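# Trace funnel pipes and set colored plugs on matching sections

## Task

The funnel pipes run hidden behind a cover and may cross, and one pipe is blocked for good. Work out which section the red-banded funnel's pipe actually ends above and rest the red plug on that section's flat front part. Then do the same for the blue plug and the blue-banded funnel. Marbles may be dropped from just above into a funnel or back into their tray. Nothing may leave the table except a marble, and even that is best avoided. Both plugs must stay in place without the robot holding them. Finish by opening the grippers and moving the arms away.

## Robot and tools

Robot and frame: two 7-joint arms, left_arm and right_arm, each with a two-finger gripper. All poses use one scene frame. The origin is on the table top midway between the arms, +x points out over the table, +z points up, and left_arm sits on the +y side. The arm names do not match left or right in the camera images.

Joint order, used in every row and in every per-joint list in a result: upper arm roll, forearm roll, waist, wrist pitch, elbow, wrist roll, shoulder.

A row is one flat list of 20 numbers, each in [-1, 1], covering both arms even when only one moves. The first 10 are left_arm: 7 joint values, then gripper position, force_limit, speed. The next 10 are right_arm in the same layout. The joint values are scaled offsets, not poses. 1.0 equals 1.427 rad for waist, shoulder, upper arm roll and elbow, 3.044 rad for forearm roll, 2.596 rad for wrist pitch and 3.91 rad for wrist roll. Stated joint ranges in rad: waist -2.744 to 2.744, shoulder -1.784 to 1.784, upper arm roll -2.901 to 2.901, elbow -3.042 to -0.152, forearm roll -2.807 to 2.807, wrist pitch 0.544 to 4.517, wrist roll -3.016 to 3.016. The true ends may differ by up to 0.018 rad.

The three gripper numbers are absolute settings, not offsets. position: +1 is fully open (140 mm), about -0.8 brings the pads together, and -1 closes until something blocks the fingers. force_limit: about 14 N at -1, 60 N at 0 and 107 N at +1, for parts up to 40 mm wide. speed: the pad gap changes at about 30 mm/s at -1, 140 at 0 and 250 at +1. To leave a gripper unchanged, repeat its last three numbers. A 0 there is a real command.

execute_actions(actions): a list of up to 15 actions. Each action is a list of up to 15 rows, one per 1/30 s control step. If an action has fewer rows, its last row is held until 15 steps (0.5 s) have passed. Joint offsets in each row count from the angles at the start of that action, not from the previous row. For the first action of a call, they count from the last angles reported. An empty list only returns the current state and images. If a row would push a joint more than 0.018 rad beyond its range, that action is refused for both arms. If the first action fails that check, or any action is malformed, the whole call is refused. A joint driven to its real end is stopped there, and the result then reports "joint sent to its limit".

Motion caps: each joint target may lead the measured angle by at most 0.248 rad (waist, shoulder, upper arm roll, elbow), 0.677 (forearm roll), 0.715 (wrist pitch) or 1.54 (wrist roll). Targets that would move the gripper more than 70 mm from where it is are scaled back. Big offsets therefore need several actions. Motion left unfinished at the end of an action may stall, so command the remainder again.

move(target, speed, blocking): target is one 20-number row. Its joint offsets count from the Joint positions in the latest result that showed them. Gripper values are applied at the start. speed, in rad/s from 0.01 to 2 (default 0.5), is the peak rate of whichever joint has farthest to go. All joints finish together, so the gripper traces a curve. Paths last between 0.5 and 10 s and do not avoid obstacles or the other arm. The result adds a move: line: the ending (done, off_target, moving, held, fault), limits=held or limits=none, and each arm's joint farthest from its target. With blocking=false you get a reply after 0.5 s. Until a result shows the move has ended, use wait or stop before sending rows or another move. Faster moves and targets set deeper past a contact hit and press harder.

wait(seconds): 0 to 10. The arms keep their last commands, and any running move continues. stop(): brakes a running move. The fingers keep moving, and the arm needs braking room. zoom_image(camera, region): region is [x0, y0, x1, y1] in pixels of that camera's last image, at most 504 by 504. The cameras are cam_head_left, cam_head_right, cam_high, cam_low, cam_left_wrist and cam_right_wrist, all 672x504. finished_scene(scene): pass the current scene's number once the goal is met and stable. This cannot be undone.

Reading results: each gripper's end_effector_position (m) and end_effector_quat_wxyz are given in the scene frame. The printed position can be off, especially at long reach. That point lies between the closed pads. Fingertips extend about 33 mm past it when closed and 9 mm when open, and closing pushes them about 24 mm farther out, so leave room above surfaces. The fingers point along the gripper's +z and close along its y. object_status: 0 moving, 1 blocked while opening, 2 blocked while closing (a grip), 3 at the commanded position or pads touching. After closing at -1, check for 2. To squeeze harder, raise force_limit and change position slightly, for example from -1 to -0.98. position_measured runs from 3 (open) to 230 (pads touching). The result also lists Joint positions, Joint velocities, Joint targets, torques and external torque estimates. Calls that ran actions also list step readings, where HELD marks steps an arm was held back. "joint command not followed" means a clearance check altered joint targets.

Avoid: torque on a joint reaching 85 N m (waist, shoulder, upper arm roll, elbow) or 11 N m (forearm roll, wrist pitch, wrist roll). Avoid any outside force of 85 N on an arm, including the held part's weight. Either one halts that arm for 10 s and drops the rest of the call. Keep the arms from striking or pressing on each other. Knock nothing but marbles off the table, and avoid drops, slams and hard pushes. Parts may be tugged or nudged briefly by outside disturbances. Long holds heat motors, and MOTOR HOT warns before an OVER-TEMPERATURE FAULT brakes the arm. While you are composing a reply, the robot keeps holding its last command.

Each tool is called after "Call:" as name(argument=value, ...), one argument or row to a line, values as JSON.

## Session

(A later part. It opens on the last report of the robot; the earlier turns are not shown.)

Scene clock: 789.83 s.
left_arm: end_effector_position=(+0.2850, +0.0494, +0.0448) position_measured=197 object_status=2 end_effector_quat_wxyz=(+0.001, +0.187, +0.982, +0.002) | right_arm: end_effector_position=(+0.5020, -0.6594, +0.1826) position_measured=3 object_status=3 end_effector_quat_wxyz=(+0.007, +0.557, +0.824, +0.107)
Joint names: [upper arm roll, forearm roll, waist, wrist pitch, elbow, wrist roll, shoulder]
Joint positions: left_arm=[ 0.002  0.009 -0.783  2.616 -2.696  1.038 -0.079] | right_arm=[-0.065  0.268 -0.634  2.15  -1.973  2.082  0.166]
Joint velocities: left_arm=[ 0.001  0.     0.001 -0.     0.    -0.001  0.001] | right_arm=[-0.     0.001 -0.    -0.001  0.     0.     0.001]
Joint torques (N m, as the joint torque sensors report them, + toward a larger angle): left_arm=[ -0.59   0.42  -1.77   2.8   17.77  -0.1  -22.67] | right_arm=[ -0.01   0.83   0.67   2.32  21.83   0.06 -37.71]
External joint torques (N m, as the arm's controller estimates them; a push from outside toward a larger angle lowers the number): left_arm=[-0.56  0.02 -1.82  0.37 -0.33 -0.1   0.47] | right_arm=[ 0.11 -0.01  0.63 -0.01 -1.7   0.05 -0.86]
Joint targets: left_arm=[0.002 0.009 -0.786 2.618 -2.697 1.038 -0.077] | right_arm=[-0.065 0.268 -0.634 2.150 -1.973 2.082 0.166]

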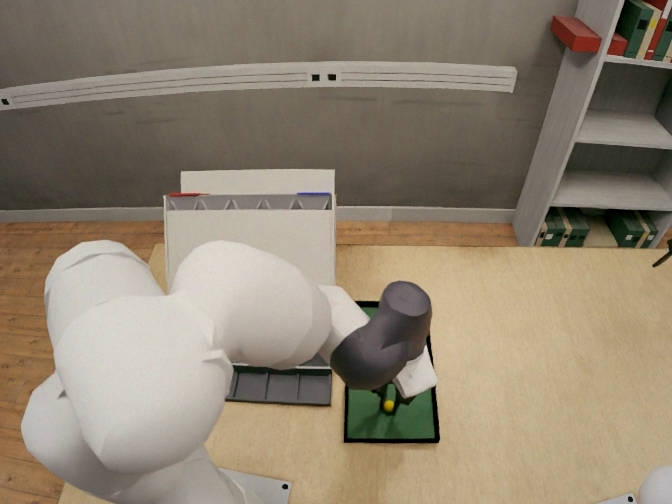

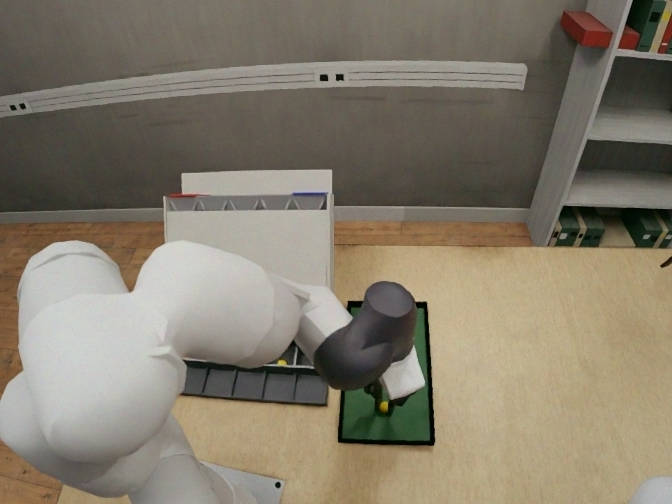

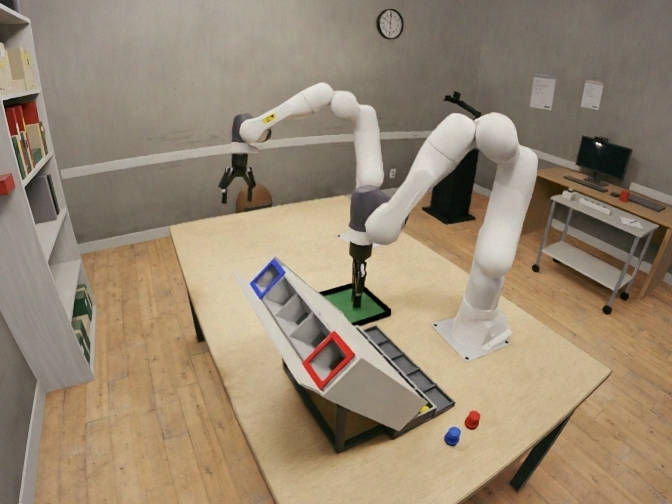

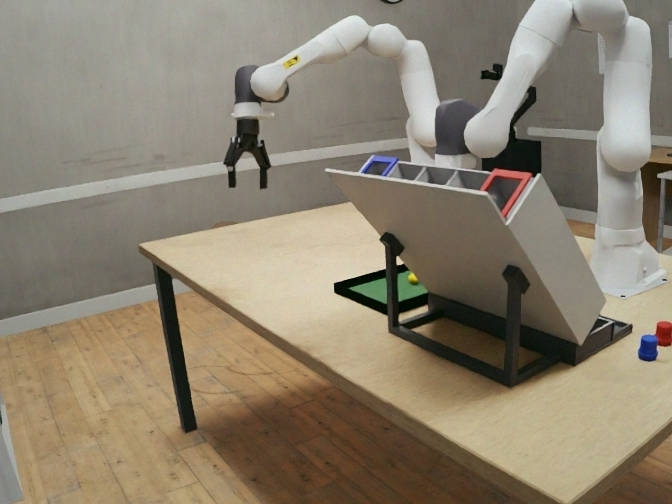

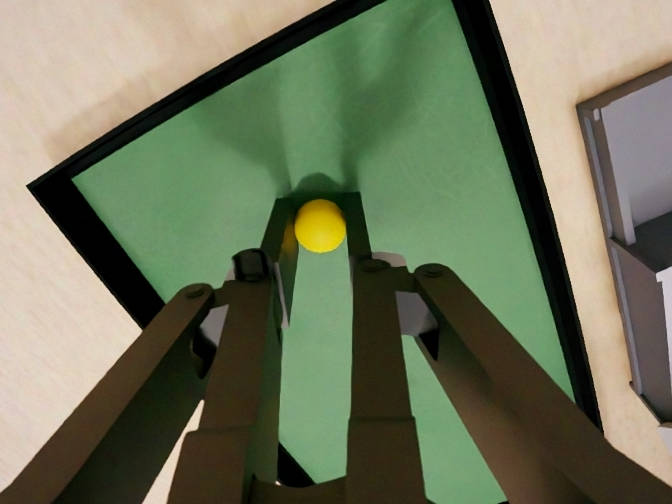

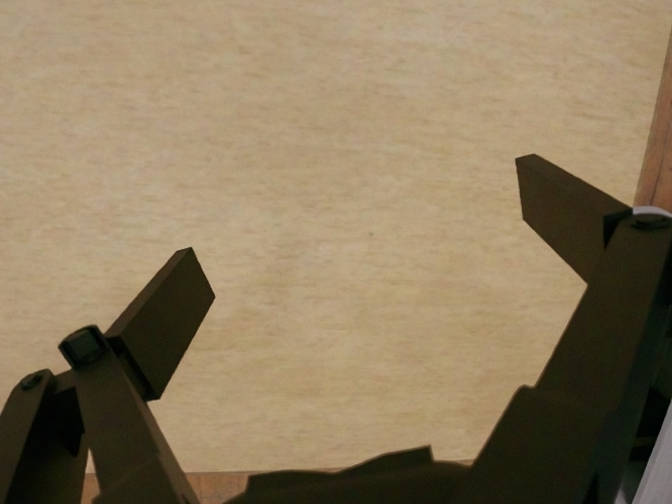

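Call:
execute_actions(
  actions=[
    [[0,0,0,0,0.0001,0,0,-1,-0.4,-0.3,0,0,0,0,0,0,0,1,0,0],[0,0,0,0,0.0015,0,0,-1,-0.4,-0.3,0,0,0,0,0,0,0,1,0,0],[0,0,0,0,0.0053,0,0,-1,-0.4,-0.3,0,0,0,0,0,0,0,1,0,0],[0,0,0.0001,-0.0007,0.0123,0,0,-1,-0.4,-0.3,0,0,0,0,0,0,0,1,0,0],[0,0,0.0011,-0.0058,0.0231,0,0,-1,-0.4,-0.3,0,0,0,0,0,0,0,1,0,0],[0,0,0.0036,-0.0162,0.0378,0,0,-1,-0.4,-0.3,0,0,0,0,0,0,0,1,0,0],[0,0,0.0084,-0.0311,0.0564,0,0,-1,-0.4,-0.3,0,0,0,0,0,0,0,1,0,0],[0,0,0.0158,-0.049,0.0782,0,0,-1,-0.4,-0.3,0,0,0,0,0,0,0,1,0,0],[0,0,0.0259,-0.0682,0.1023,0,0,-1,-0.4,-0.3,0,0,0,0,0,0,0,1,0,0],[0,0,0.0386,-0.0866,0.1278,0,0,-1,-0.4,-0.3,0,0,0,0,0,0,0,1,0,0],[0,0,0.0535,-0.1023,0.1533,0,0,-1,-0.4,-0.3,0,0,0,0,0,0,0,1,0,0],[0,0,0.0701,-0.1144,0.1788,0,0,-1,-0.4,-0.3,0,0,0,0,0,0,0,1,0,0],[0,0,0.0875,-0.1259,0.2043,0,0,-1,-0.4,-0.3,0,0,0,0,0,0,0,1,0,0],[0,0,0.105,-0.1375,0.2299,0,0,-1,-0.4,-0.3,0,0,0,0,0,0,0,1,0,0],[0,0,0.1225,-0.1491,0.2554,0,0,-1,-0.4,-0.3,0,0,0,0,0,0,0,1,0,0]],
    [[0,0,0.0569,-0.0681,0.083,0,0,-1,-0.4,-0.3,0,0,0,0,0,0,0,1,0,0],[0,0,0.0744,-0.0796,0.1086,0,0,-1,-0.4,-0.3,0,0,0,0,0,0,0,1,0,0],[0,0,0.0919,-0.0912,0.1341,0,0,-1,-0.4,-0.3,0,0,0,0,0,0,0,1,0,0],[0,0,0.1094,-0.1028,0.1597,0,0,-1,-0.4,-0.3,0,0,0,0,0,0,0,1,0,0],[0,0,0.1269,-0.1144,0.1852,0,0,-1,-0.4,-0.3,0,0,0,0,0,0,0,1,0,0],[0,0,0.1444,-0.1259,0.2107,0,0,-1,-0.4,-0.3,0,0,0,0,0,0,0,1,0,0],[0,0,0.1619,-0.1375,0.2363,0,0,-1,-0.4,-0.3,0,0,0,0,0,0,0,1,0,0],[0,0,0.1794,-0.1491,0.2618,0,0,-1,-0.4,-0.3,0,0,0,0,0,0,0,1,0,0],[0,0,0.1969,-0.1606,0.2874,0,0,-1,-0.4,-0.3,0,0,0,0,0,0,0,1,0,0],[0,0,0.2144,-0.1722,0.3129,0,0,-1,-0.4,-0.3,0,0,0,0,0,0,0,1,0,0],[0,0,0.2319,-0.1838,0.3384,0,0,-1,-0.4,-0.3,0,0,0,0,0,0,0,1,0,0],[0,0,0.2494,-0.1954,0.364,0,0,-1,-0.4,-0.3,0,0,0,0,0,0,0,1,0,0],[0,0,0.2669,-0.2069,0.3895,0,0.0011,-1,-0.4,-0.3,0,0,0,0,0,0,0,1,0,0],[0,0,0.2844,-0.2185,0.4151,0,0.0043,-1,-0.4,-0.3,0,0,0,0,0,0,0,1,0,0],[0,0,0.3018,-0.2301,0.4406,0,0.0095,-1,-0.4,-0.3,0,0,0,0,0,0,0,1,0,0]],
    [[0,0,0.0569,-0.0674,0.0817,0,0.0151,-1,-0.4,-0.3,0,0,0,0,0,0,0,1,0,0],[0,0,0.0744,-0.0738,0.1071,0,0.0237,-1,-0.4,-0.3,0,0,0,0,0,0,0,1,0,0],[0,0,0.0919,-0.075,0.1313,0,0.0334,-1,-0.4,-0.3,0,0,0,0,0,0,0,1,0,0],[0,0,0.1094,-0.0717,0.153,0,0.044,-1,-0.4,-0.3,0,0,0,0,0,0,0,1,0,0],[0,0,0.1268,-0.0654,0.1716,0,0.055,-1,-0.4,-0.3,0,0,0,0,0,0,0,1,0,0],[0,0,0.1433,-0.0578,0.1864,0,0.066,-1,-0.4,-0.3,0,0,0,0,0,0,0,1,0,0],[0,0,0.1582,-0.0509,0.1972,0,0.0766,-1,-0.4,-0.3,0,0,0,0,0,0,0,1,0,0],[0,0,0.1709,-0.0468,0.2042,0,0.0863,-1,-0.4,-0.3,0,0,0,0,0,0,0,1,0,0],[0,0,0.1811,-0.0463,0.2079,0,0.0949,-1,-0.4,-0.3,0,0,0,0,0,0,0,1,0,0],[0,0,0.1884,-0.0463,0.2093,0,0.1019,-1,-0.4,-0.3,0,0,0,0,0,0,0,1,0,0],[0,0,0.1932,-0.0463,0.2095,0,0.1071,-1,-0.4,-0.3,0,0,0,0,0,0,0,1,0,0],[0,0,0.1958,-0.0463,0.2095,0,0.1104,-1,-0.4,-0.3,0,0,0,0,0,0,0,1,0,0],[0,0,0.1967,-0.0463,0.2095,0,0.1114,-1,-0.4,-0.3,0,0,0,0,0,0,0,1,0,0],[0,0,0.1968,-0.0463,0.2095,0,0.1114,-1,-0.4,-0.3,0,0,0,0,0,0,0,1,0,0],[0,0,0.1968,-0.0463,0.2095,0,0.1114,-1,-0.4,-0.3,0,0,0,0,0,0,0,1,0,0]],
  ],
)

Scene clock: 889.67 s.
left_arm: end_effector_position=(+0.6571, +0.2903, +0.3883) position_measured=197 object_status=2 end_effector_quat_wxyz=(+0.070, -0.199, +0.977, -0.019) | right_arm: end_effector_position=(+0.5020, -0.6594, +0.1826) position_measured=3 object_status=3 end_effector_quat_wxyz=(+0.007, +0.557, +0.824, +0.107)
Joint names: [upper arm roll, forearm roll, waist, wrist pitch, elbow, wrist roll, shoulder]
Joint positions: left_arm=[ 0.003  0.009 -0.012  1.8   -1.572  1.038  0.084] | right_arm=[-0.065  0.268 -0.634  2.15  -1.973  2.082  0.166]
Joint velocities: left_arm=[-0.001 -0.     0.064 -0.003 -0.001 -0.002  0.146] | right_arm=[ 0.001  0.     0.     0.001 -0.001 -0.    -0.001]
Joint torques (N m, as the joint torque sensors report them, + toward a larger angle): left_arm=[ -3.61   0.76  -2.05   2.76  27.98  -0.08 -38.81] | right_arm=[ -0.08   0.87   0.84   2.31  21.85   0.07 -37.58]
External joint torques (N m, as the arm's controller estimates them; a push from outside toward a larger angle lowers the number): left_arm=[-0.19  0.15  1.05 -0.27  0.95 -0.07  1.71] | right_arm=[-0.03  0.04  0.72 -0.01 -1.6   0.06 -0.77]
External joint torques at the end of the 1st action: left_arm=[-0.28 -0.02  0.67 -0.49  1.55  0.   -0.43] | right_arm=[ 0.05  0.02  0.62 -0.05 -1.33  0.   -0.62]
External joint torques at the end of the 2nd action: left_arm=[ 0.36 -0.08  1.93 -0.59  2.05 -0.07  1.31] | right_arm=[ 0.01  0.01  0.64 -0.04 -1.52  0.   -0.75]
Joint targets: left_arm=[-0.003 0.009 -0.010 1.799 -1.565 1.038 0.088] | right_arm=[-0.065 0.268 -0.634 2.150 -1.973 2.082 0.166]
Step readings (joint positions; steps 1 to 15: 1st action; 16 to 30: 2nd action; 31 to 45: 3rd action):
0: left_arm=[0.002 0.009 -0.783 2.616 -2.696 1.038 -0.079] | right_arm=[-0.065 0.268 -0.634 2.150 -1.973 2.082 0.166]
1: left_arm=[0.002 0.009 -0.783 2.616 -2.696 1.038 -0.079] | right_arm=[-0.065 0.268 -0.634 2.150 -1.973 2.082 0.166]
2: left_arm=[0.002 0.009 -0.783 2.616 -2.696 1.038 -0.079] | right_arm=[-0.065 0.268 -0.634 2.150 -1.973 2.082 0.166]
4: left_arm=[0.002 0.009 -0.783 2.616 -2.693 1.038 -0.079] | right_arm=[-0.065 0.268 -0.634 2.150 -1.973 2.082 0.166]
8: left_arm=[0.001 0.009 -0.777 2.576 -2.640 1.038 -0.077] | right_arm=[-0.065 0.268 -0.634 2.150 -1.973 2.082 0.166]
15: left_arm=[-0.002 0.009 -0.665 2.373 -2.413 1.038 -0.076] | right_arm=[-0.065 0.268 -0.634 2.150 -1.973 2.082 0.166]
16: left_arm=[-0.003 0.009 -0.641 2.342 -2.376 1.038 -0.076] | right_arm=[-0.065 0.268 -0.634 2.150 -1.973 2.082 0.166]
17: left_arm=[-0.003 0.009 -0.616 2.311 -2.339 1.038 -0.075] | right_arm=[-0.065 0.268 -0.634 2.150 -1.973 2.082 0.166]
19: left_arm=[-0.003 0.009 -0.566 2.251 -2.266 1.038 -0.075] | right_arm=[-0.065 0.268 -0.634 2.150 -1.973 2.082 0.166]
23: left_arm=[-0.003 0.009 -0.466 2.130 -2.120 1.038 -0.074] | right_arm=[-0.065 0.268 -0.634 2.150 -1.973 2.082 0.166]
30: left_arm=[-0.003 0.009 -0.291 1.919 -1.864 1.038 -0.071] | right_arm=[-0.065 0.268 -0.634 2.150 -1.973 2.082 0.166]
31: left_arm=[-0.003 0.009 -0.266 1.889 -1.826 1.038 -0.068] | right_arm=[-0.065 0.268 -0.634 2.150 -1.973 2.082 0.166]
32: left_arm=[-0.003 0.009 -0.241 1.861 -1.789 1.038 -0.062] | right_arm=[-0.065 0.268 -0.634 2.150 -1.973 2.082 0.166]
34: left_arm=[-0.003 0.009 -0.191 1.819 -1.717 1.038 -0.043] | right_arm=[-0.065 0.268 -0.634 2.150 -1.973 2.082 0.166]
38: left_arm=[-0.002 0.009 -0.096 1.799 -1.610 1.038 0.009] | right_arm=[-0.065 0.268 -0.634 2.150 -1.973 2.082 0.166]
45: Joint positions above

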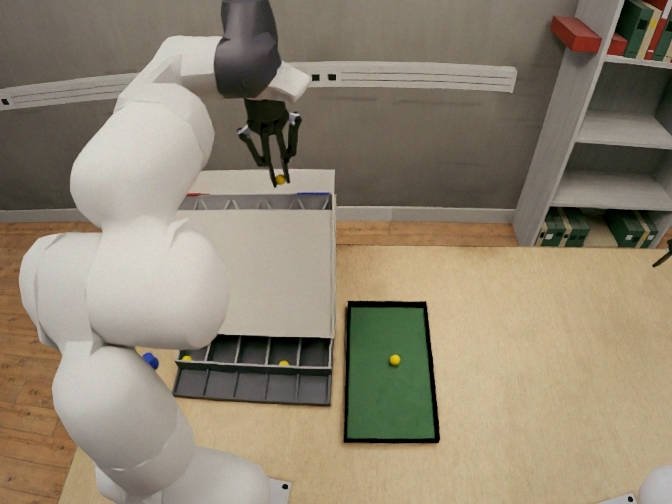

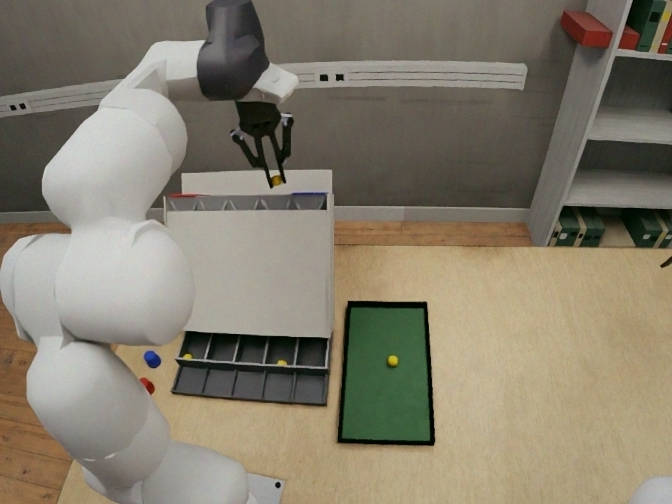

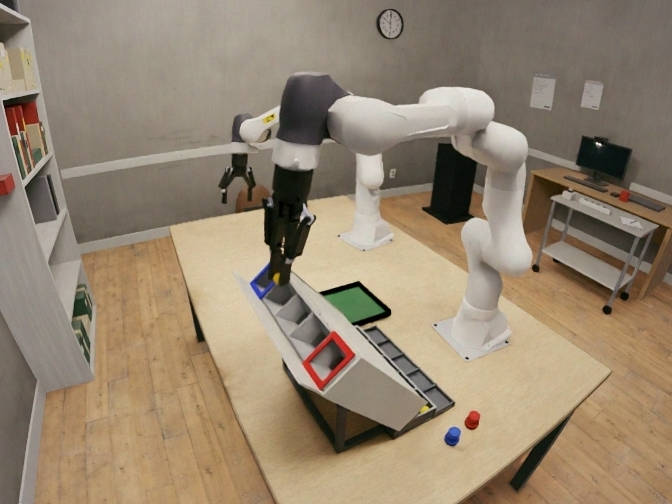

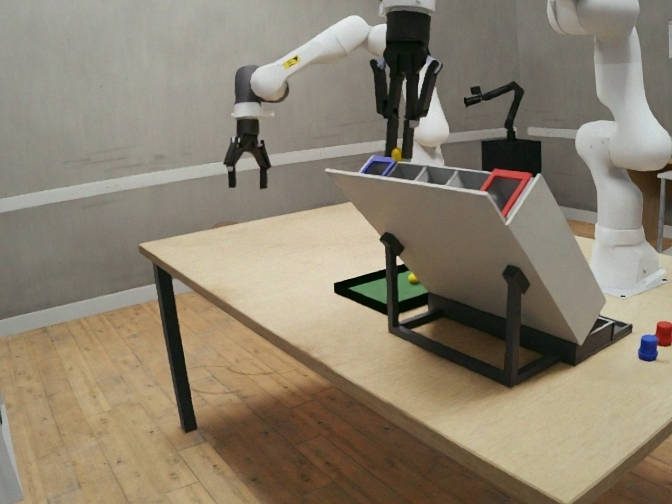

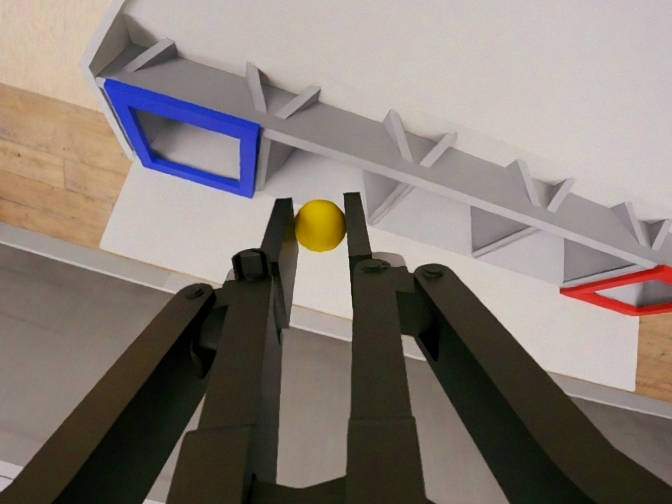

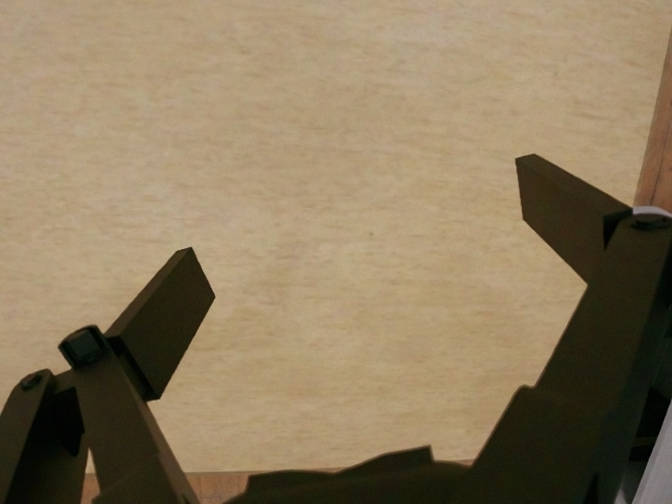

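Call:
execute_actions(
  actions=[],
)

Scene clock: 891.20 s.
left_arm: end_effector_position=(+0.6582, +0.2884, +0.3866) position_measured=197 object_status=2 end_effector_quat_wxyz=(+0.069, -0.198, +0.978, -0.019) | right_arm: end_effector_position=(+0.5020, -0.6594, +0.1826) position_measured=3 object_status=3 end_effector_quat_wxyz=(+0.007, +0.557, +0.824, +0.107)
Joint names: [upper arm roll, forearm roll, waist, wrist pitch, elbow, wrist roll, shoulder]
Joint positions: left_arm=[-0.002  0.009 -0.011  1.8   -1.567  1.038  0.09 ] | right_arm=[-0.065  0.268 -0.634  2.15  -1.973  2.082  0.166]
Joint velocities: left_arm=[-0.001 -0.     0.001  0.001 -0.001 -0.001 -0.   ] | right_arm=[ 0.    -0.    -0.001  0.001  0.001  0.001 -0.   ]
Joint torques (N m, as the joint torque sensors report them, + toward a larger angle): left_arm=[ -1.08   0.68   0.76   2.68  26.19  -0.06 -36.22] | right_arm=[ -0.25   0.81   0.72   2.33  21.69   0.08 -37.45]
External joint torques (N m, as the arm's controller estimates them; a push from outside toward a larger angle lowers the number): left_arm=[-1.13 -0.12  0.78 -0.08  1.88 -0.05 -1.08] | right_arm=[-0.06 -0.02  0.74 -0.02 -1.88  0.06 -0.58]
Joint targets: left_arm=[-0.003 0.009 -0.010 1.799 -1.565 1.038 0.088] | right_arm=[-0.065 0.268 -0.634 2.150 -1.973 2.082 0.166]

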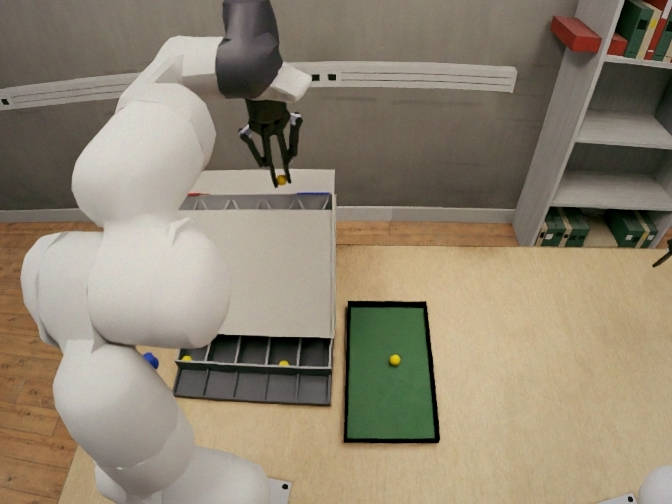

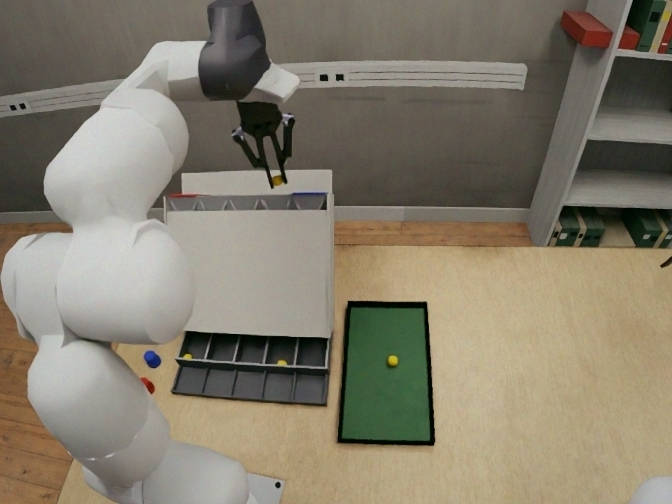

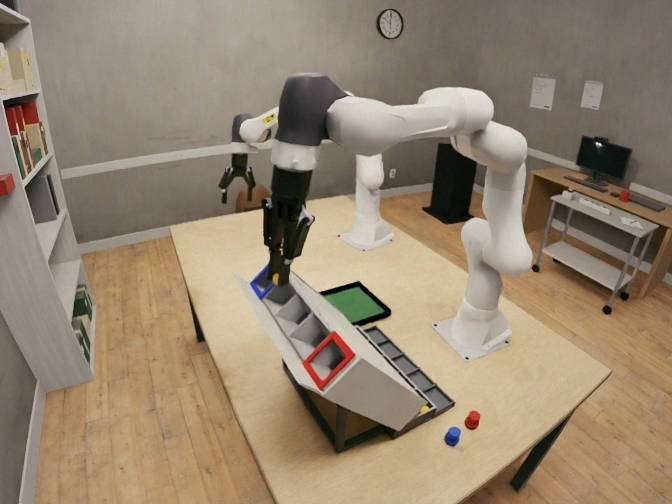

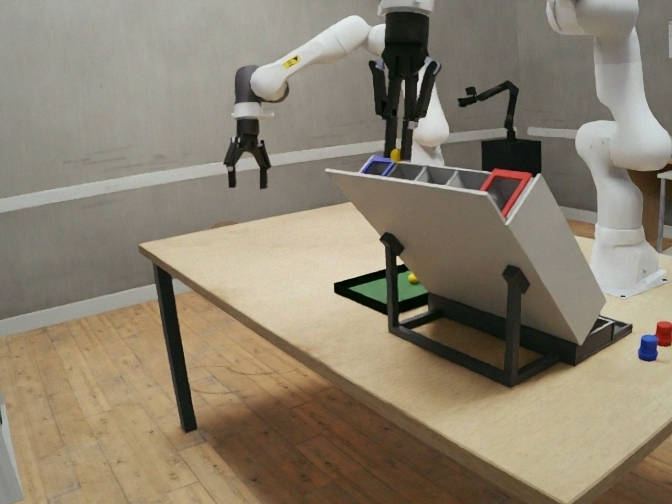

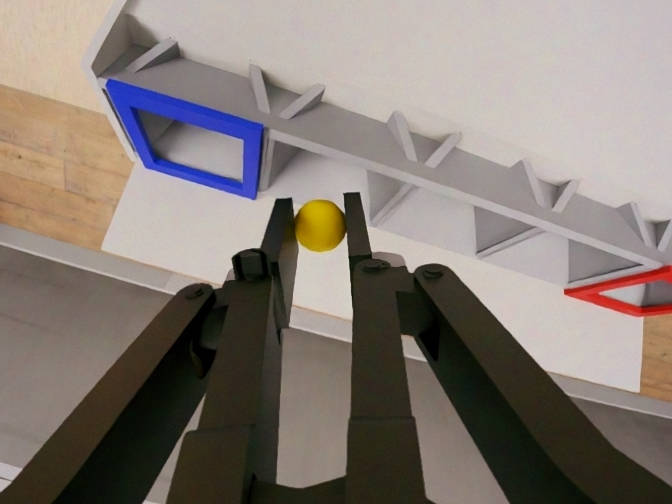

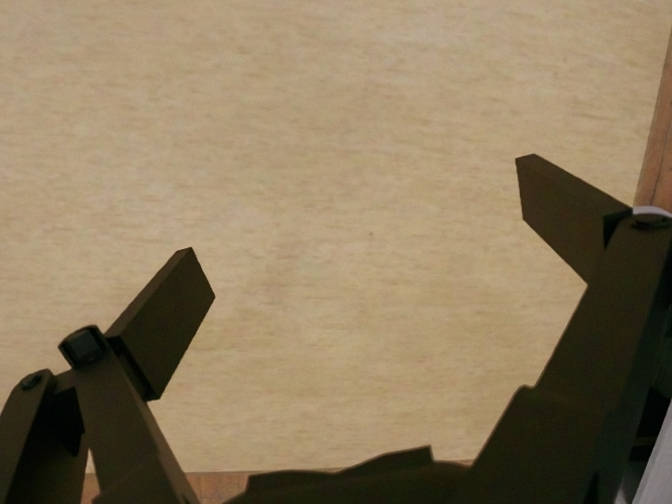

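Call:
execute_actions(
  actions=[
    [[0,0,0,0,0.001,0,-0.0014,-0.2,-0.4,0.5,0,0,0,0,0,0,0,1,0,0],[0,0,0,0,0.001,0,-0.0031,-0.2,-0.4,0.5,0,0,0,0,0,0,0,1,0,0],[0,0,-0.0001,0,0.001,0,-0.008,-0.2,-0.4,0.5,0,0,0,0,0,0,0,1,0,0],[0,0,-0.0011,0,0.001,0,-0.0157,-0.2,-0.4,0.5,0,0,0,0,0,0,0,1,0,0],[0,0,-0.0039,0,0.001,0,-0.0256,-0.2,-0.4,0.5,0,0,0,0,0,0,0,1,0,0],[0,0,-0.009,0,0.0007,0,-0.0369,-0.2,-0.4,0.5,0,0,0,0,0,0,0,1,0,0],[0,0,-0.0169,0,-0.0007,0,-0.0486,-0.2,-0.4,0.5,0,0,0,0,0,0,0,1,0,0],[0,0,-0.0277,0,-0.0043,0,-0.0599,-0.2,-0.4,0.5,0,0,0,0,0,0,0,1,0,0],[0,0,-0.0413,0,-0.0109,0,-0.0698,-0.2,-0.4,0.5,0,0,0,0,0,0,0,1,0,0],[0,0,-0.0573,0,-0.0205,0,-0.0775,-0.2,-0.4,0.5,0,0,0,0,0,0,0,1,0,0],[0,0,-0.0749,0,-0.0336,0,-0.0824,-0.2,-0.4,0.5,0,0,0,0,0,0,0,1,0,0],[0,0,-0.0936,0,-0.0501,0,-0.0841,-0.2,-0.4,0.5,0,0,0,0,0,0,0,1,0,0],[0,0,-0.1123,0,-0.0695,0,-0.0841,-0.2,-0.4,0.5,0,0,0,0,0,0,0,1,0,0],[0,0,-0.131,0,-0.091,0,-0.0841,-0.2,-0.4,0.5,0,0,0,0,0,0,0,1,0,0],[0,0,-0.1497,0.0007,-0.1135,0,-0.0841,-0.2,-0.4,0.5,0,0,0,0,0,0,0,1,0,0]],
    [[0,0,-0.0614,0.0054,-0.0677,0,-0.0018,-0.2,-0.4,0.5,0,0,0,0,0,0,0,1,0,0],[0,0,-0.0801,0.0163,-0.0904,0,-0.0018,-0.2,-0.4,0.5,0,0,0,0,0,0,0,1,0,0],[0,0,-0.0988,0.032,-0.1131,0,-0.0018,-0.2,-0.4,0.5,0,0,0,0,0,0,0,1,0,0],[0,0,-0.1175,0.051,-0.1358,0,-0.0018,-0.2,-0.4,0.5,0,0,0,0,0,0,0,1,0,0],[0,0,-0.1362,0.0714,-0.1585,0,-0.0018,-0.2,-0.4,0.5,0,0,0,0,0,0,0,1,0,0],[0,0,-0.1549,0.091,-0.1812,0,-0.0018,-0.2,-0.4,0.5,0,0,0,0,0,0,0,1,0,0],[0,0,-0.1736,0.1077,-0.2039,0,-0.0018,-0.2,-0.4,0.5,0,0,0,0,0,0,0,1,0,0],[0,0,-0.1923,0.1207,-0.2266,0,-0.0018,-0.2,-0.4,0.5,0,0,0,0,0,0,0,1,0,0],[0,0,-0.211,0.1332,-0.2493,0,-0.0018,-0.2,-0.4,0.5,0,0,0,0,0,0,0,1,0,0],[0,0,-0.2297,0.1456,-0.272,0,-0.0018,-0.2,-0.4,0.5,0,0,0,0,0,0,0,1,0,0],[0,0,-0.2484,0.158,-0.2948,0,-0.0018,-0.2,-0.4,0.5,0,0,0,0,0,0,0,1,0,0],[0,0,-0.266,0.1705,-0.3175,0,-0.0018,-0.2,-0.4,0.5,0,0,0,0,0,0,0,1,0,0],[0,0,-0.282,0.1829,-0.3402,0,-0.0018,-0.2,-0.4,0.5,0,0,0,0,0,0,0,1,0,0],[0,0,-0.2956,0.1953,-0.3629,0,-0.0018,-0.2,-0.4,0.5,0,0,0,0,0,0,0,1,0,0],[0,0,-0.3064,0.2077,-0.3856,0,-0.0018,-0.2,-0.4,0.5,0,0,0,0,0,0,0,1,0,0]],
    [[0,0,-0.0387,0.0718,-0.0748,0,0.002,-0.2,-0.4,0.5,0,0,0,0,0,0,0,1,0,0],[0,0,-0.0438,0.0843,-0.0962,0,0.0077,-0.2,-0.4,0.5,0,0,0,0,0,0,0,1,0,0],[0,0,-0.0465,0.0967,-0.1156,0,0.017,-0.2,-0.4,0.5,0,0,0,0,0,0,0,1,0,0],[0,0,-0.0475,0.1091,-0.1321,0,0.0291,-0.2,-0.4,0.5,0,0,0,0,0,0,0,1,0,0],[0,0,-0.0477,0.1215,-0.1453,0,0.0435,-0.2,-0.4,0.5,0,0,0,0,0,0,0,1,0,0],[0,0,-0.0477,0.134,-0.1548,0,0.0593,-0.2,-0.4,0.5,0,0,0,0,0,0,0,1,0,0],[0,0,-0.0477,0.1464,-0.161,0,0.0756,-0.2,-0.4,0.5,0,0,0,0,0,0,0,1,0,0],[0,0,-0.0477,0.1581,-0.1643,0,0.0914,-0.2,-0.4,0.5,0,0,0,0,0,0,0,1,0,0],[0,0,-0.0477,0.1651,-0.1656,0,0.1058,-0.2,-0.4,0.5,0,0,0,0,0,0,0,1,0,0],[0,0,-0.0477,0.1665,-0.1657,0,0.1179,-0.2,-0.4,0.5,0,0,0,0,0,0,0,1,0,0],[0,0,-0.0477,0.1633,-0.1657,0,0.1272,-0.2,-0.4,0.5,0,0,0,0,0,0,0,1,0,0],[0,0,-0.0477,0.1567,-0.1657,0,0.1329,-0.2,-0.4,0.5,0,0,0,0,0,0,0,1,0,0],[0,0,-0.0477,0.1487,-0.1657,0,0.1349,-0.2,-0.4,0.5,0,0,0,0,0,0,0,1,0,0],[0,0,-0.0477,0.1416,-0.1657,0,0.1349,-0.2,-0.4,0.5,0,0,0,0,0,0,0,1,0,0],[0,0,-0.0477,0.1367,-0.1657,0,0.1349,-1,-0.4,-0.3,0,0,0,0,0,0,0,1,0,0]],
  ],
)

Scene clock: 1012.70 s.
left_arm: end_effector_position=(+0.4119, +0.0211, +0.0543) position_measured=154 object_status=0 end_effector_quat_wxyz=(+0.012, +0.108, +0.994, -0.006) | right_arm: end_effector_position=(+0.5020, -0.6594, +0.1826) position_measured=3 object_status=3 end_effector_quat_wxyz=(+0.007, +0.557, +0.824, +0.107)
Joint names: [upper arm roll, forearm roll, waist, wrist pitch, elbow, wrist roll, shoulder]
Joint positions: left_arm=[-0.002  0.009 -0.62   2.544 -2.369  1.038  0.148] | right_arm=[-0.065  0.268 -0.634  2.15  -1.973  2.082  0.166]
Joint velocities: left_arm=[ 0.001  0.001  0.001 -0.008 -0.021  0.001  0.111] | right_arm=[ 0.001  0.001 -0.001  0.001 -0.002 -0.001  0.   ]
Joint torques (N m, as the joint torque sensors report them, + toward a larger angle): left_arm=[  0.43   0.37  -0.51   2.66  21.29  -0.03 -36.06] | right_arm=[ -0.14   0.83   0.54   2.32  21.95   0.05 -37.37]
External joint torques (N m, as the arm's controller estimates them; a push from outside toward a larger angle lowers the number): left_arm=[ 0.16 -0.11 -0.65 -0.27 -1.38 -0.03  1.4 ] | right_arm=[ 0.03  0.01  0.55 -0.01 -1.49  0.03 -0.63]
External joint torques at the end of the 1st action: left_arm=[-2.13 -0.08 -1.81  0.18 -1.04 -0.06 -1.43] | right_arm=[-0.16  0.03  0.81 -0.06 -1.57  0.02 -0.6 ]
External joint torques at the end of the 2nd action: left_arm=[-1.37 -0.05 -0.91  0.42 -1.84 -0.02 -0.35] | right_arm=[-0.11  0.05  0.94 -0.03 -1.59  0.03 -0.46]
Joint targets: left_arm=[-0.001 0.009 -0.621 2.544 -2.368 1.038 0.150] | right_arm=[-0.065 0.268 -0.634 2.150 -1.973 2.082 0.166]
Step readings (joint positions; steps 1 to 15: 1st action; 16 to 30: 2nd action; 31 to 45: 3rd action):
0: left_arm=[-0.002 0.009 -0.011 1.800 -1.567 1.038 0.090] | right_arm=[-0.065 0.268 -0.634 2.150 -1.973 2.082 0.166]
1: left_arm=[-0.002 0.009 -0.011 1.800 -1.567 1.038 0.090] | right_arm=[-0.065 0.268 -0.634 2.150 -1.973 2.082 0.166]
2: left_arm=[-0.002 0.009 -0.011 1.800 -1.567 1.038 0.090] | right_arm=[-0.065 0.268 -0.634 2.150 -1.973 2.082 0.166]
4: left_arm=[-0.002 0.009 -0.011 1.800 -1.568 1.038 0.086] | right_arm=[-0.065 0.268 -0.634 2.150 -1.973 2.082 0.166]
8: left_arm=[0.001 0.009 -0.024 1.799 -1.572 1.038 0.047] | right_arm=[-0.065 0.268 -0.634 2.150 -1.973 2.082 0.166]
15: left_arm=[0.002 0.009 -0.160 1.803 -1.654 1.038 -0.041] | right_arm=[-0.065 0.268 -0.634 2.150 -1.973 2.082 0.166]
16: left_arm=[0.002 0.009 -0.185 1.805 -1.679 1.038 -0.043] | right_arm=[-0.065 0.268 -0.634 2.150 -1.973 2.082 0.166]
17: left_arm=[0.002 0.009 -0.211 1.812 -1.708 1.038 -0.045] | right_arm=[-0.065 0.268 -0.634 2.150 -1.973 2.082 0.166]
19: left_arm=[0.003 0.009 -0.264 1.842 -1.772 1.038 -0.046] | right_arm=[-0.065 0.268 -0.634 2.150 -1.973 2.082 0.166]
23: left_arm=[0.002 0.009 -0.373 1.961 -1.905 1.038 -0.043] | right_arm=[-0.065 0.268 -0.634 2.150 -1.973 2.082 0.166]
30: left_arm=[-0.001 0.009 -0.553 2.189 -2.131 1.038 -0.042] | right_arm=[-0.065 0.268 -0.634 2.150 -1.973 2.082 0.166]
31: left_arm=[-0.003 0.009 -0.572 2.222 -2.164 1.038 -0.042] | right_arm=[-0.065 0.268 -0.634 2.150 -1.973 2.082 0.166]
32: left_arm=[-0.004 0.009 -0.588 2.254 -2.196 1.038 -0.040] | right_arm=[-0.065 0.268 -0.634 2.150 -1.973 2.082 0.166]
34: left_arm=[-0.007 0.009 -0.609 2.319 -2.254 1.038 -0.029] | right_arm=[-0.065 0.268 -0.634 2.150 -1.973 2.082 0.166]
38: left_arm=[-0.005 0.009 -0.620 2.448 -2.336 1.038 0.040] | right_arm=[-0.065 0.268 -0.634 2.150 -1.973 2.082 0.166]
45: Joint positions above

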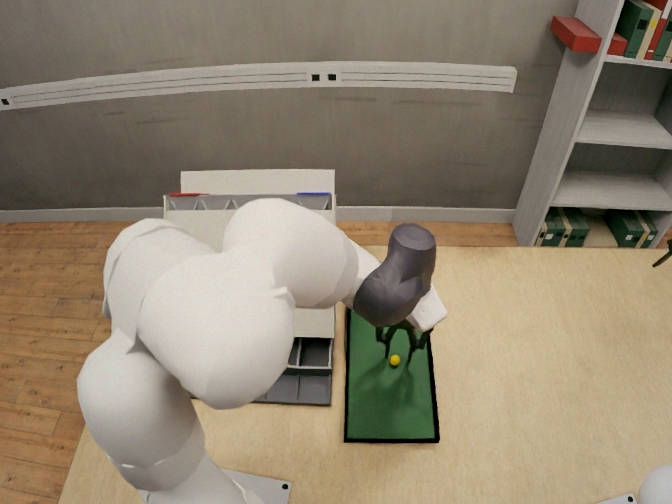

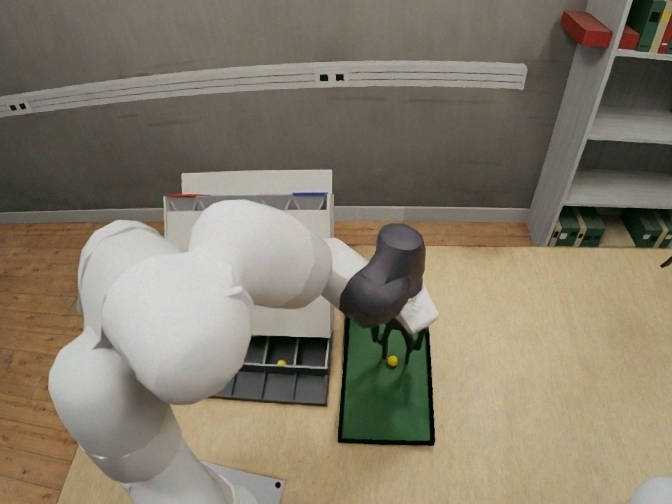

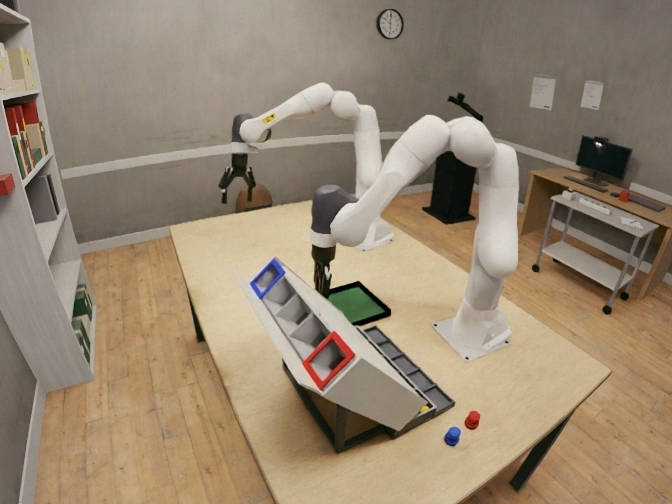

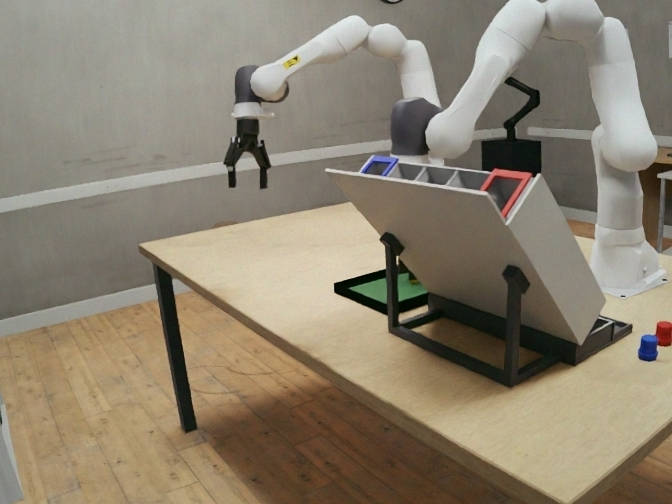

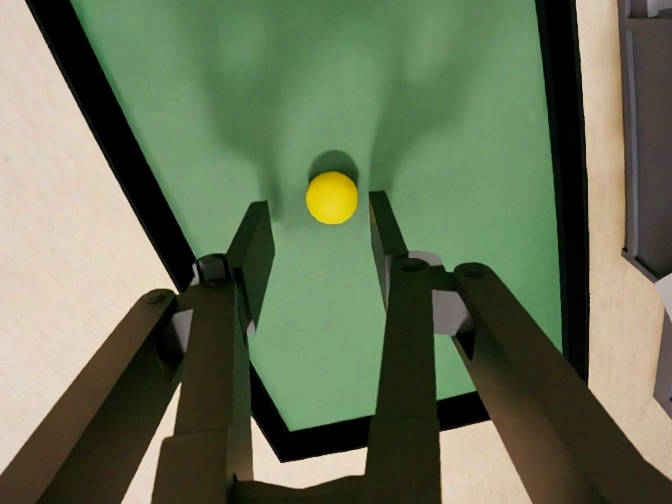

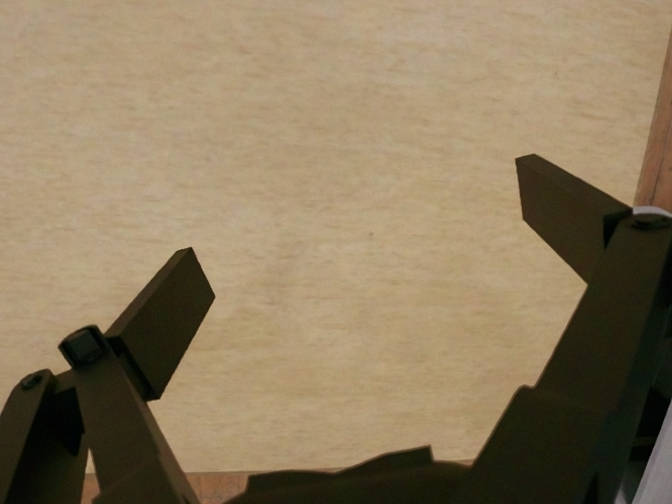

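Call:
execute_actions(
  actions=[],
)

Scene clock: 1014.10 s.
left_arm: end_effector_position=(+0.4112, +0.0218, +0.0526) position_measured=199 object_status=2 end_effector_quat_wxyz=(+0.011, +0.108, +0.994, -0.005) | right_arm: end_effector_position=(+0.5020, -0.6594, +0.1826) position_measured=3 object_status=3 end_effector_quat_wxyz=(+0.007, +0.557, +0.824, +0.107)
Joint names: [upper arm roll, forearm roll, waist, wrist pitch, elbow, wrist roll, shoulder]
Joint positions: left_arm=[-0.002  0.009 -0.62   2.543 -2.369  1.038  0.151] | right_arm=[-0.065  0.268 -0.634  2.15  -1.973  2.082  0.166]
Joint velocities: left_arm=[-0.    -0.001 -0.001 -0.     0.001  0.001  0.001] | right_arm=[-0.     0.    -0.     0.001  0.001  0.001 -0.   ]
Joint torques (N m, as the joint torque sensors report them, + toward a larger angle): left_arm=[  0.45   0.4   -0.17   2.49  20.24  -0.07 -32.46] | right_arm=[ -0.11   0.87   0.67   2.32  21.97   0.03 -37.51]
External joint torques (N m, as the arm's controller estimates them; a push from outside toward a larger angle lowers the number): left_arm=[ 0.35 -0.06 -0.14  0.    0.64 -0.07  0.01] | right_arm=[ 0.05  0.04  0.67 -0.03 -1.58  0.02 -0.63]
Joint targets: left_arm=[-0.001 0.009 -0.621 2.544 -2.368 1.038 0.150] | right_arm=[-0.065 0.268 -0.634 2.150 -1.973 2.082 0.166]

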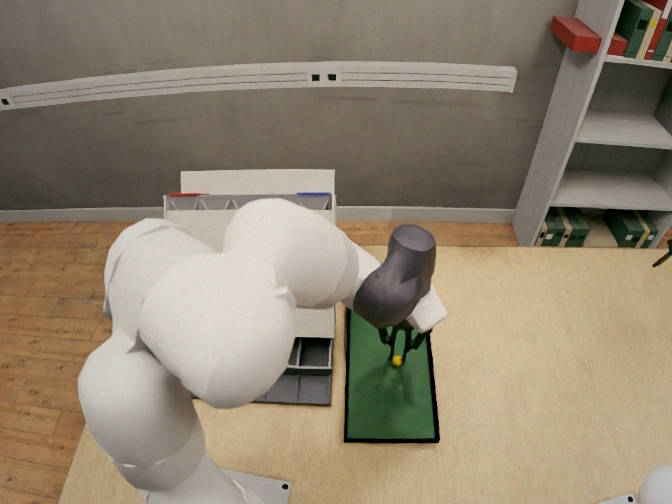

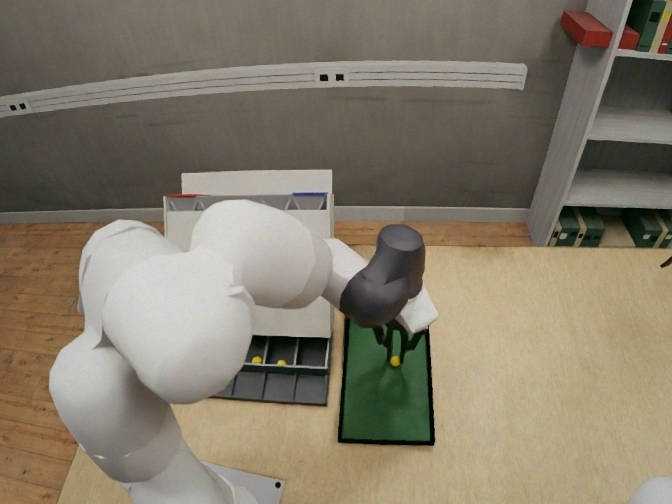

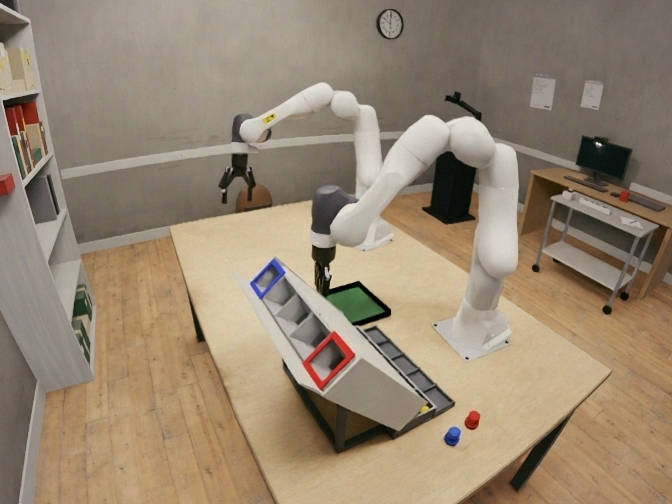

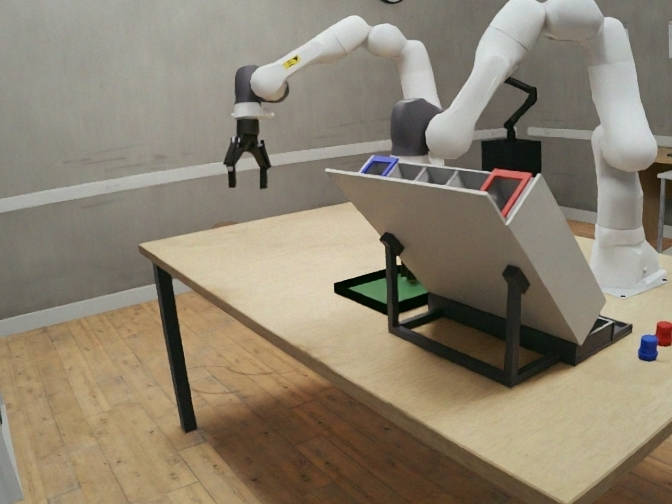

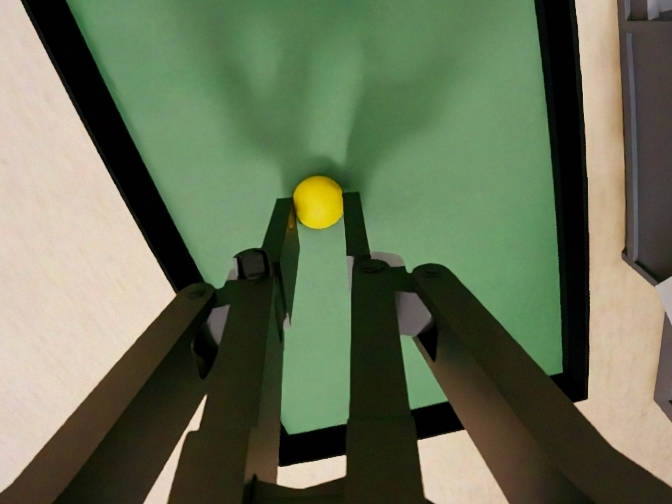

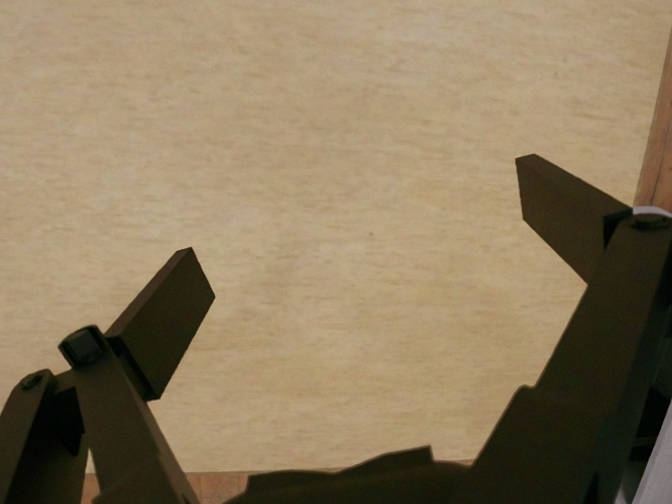

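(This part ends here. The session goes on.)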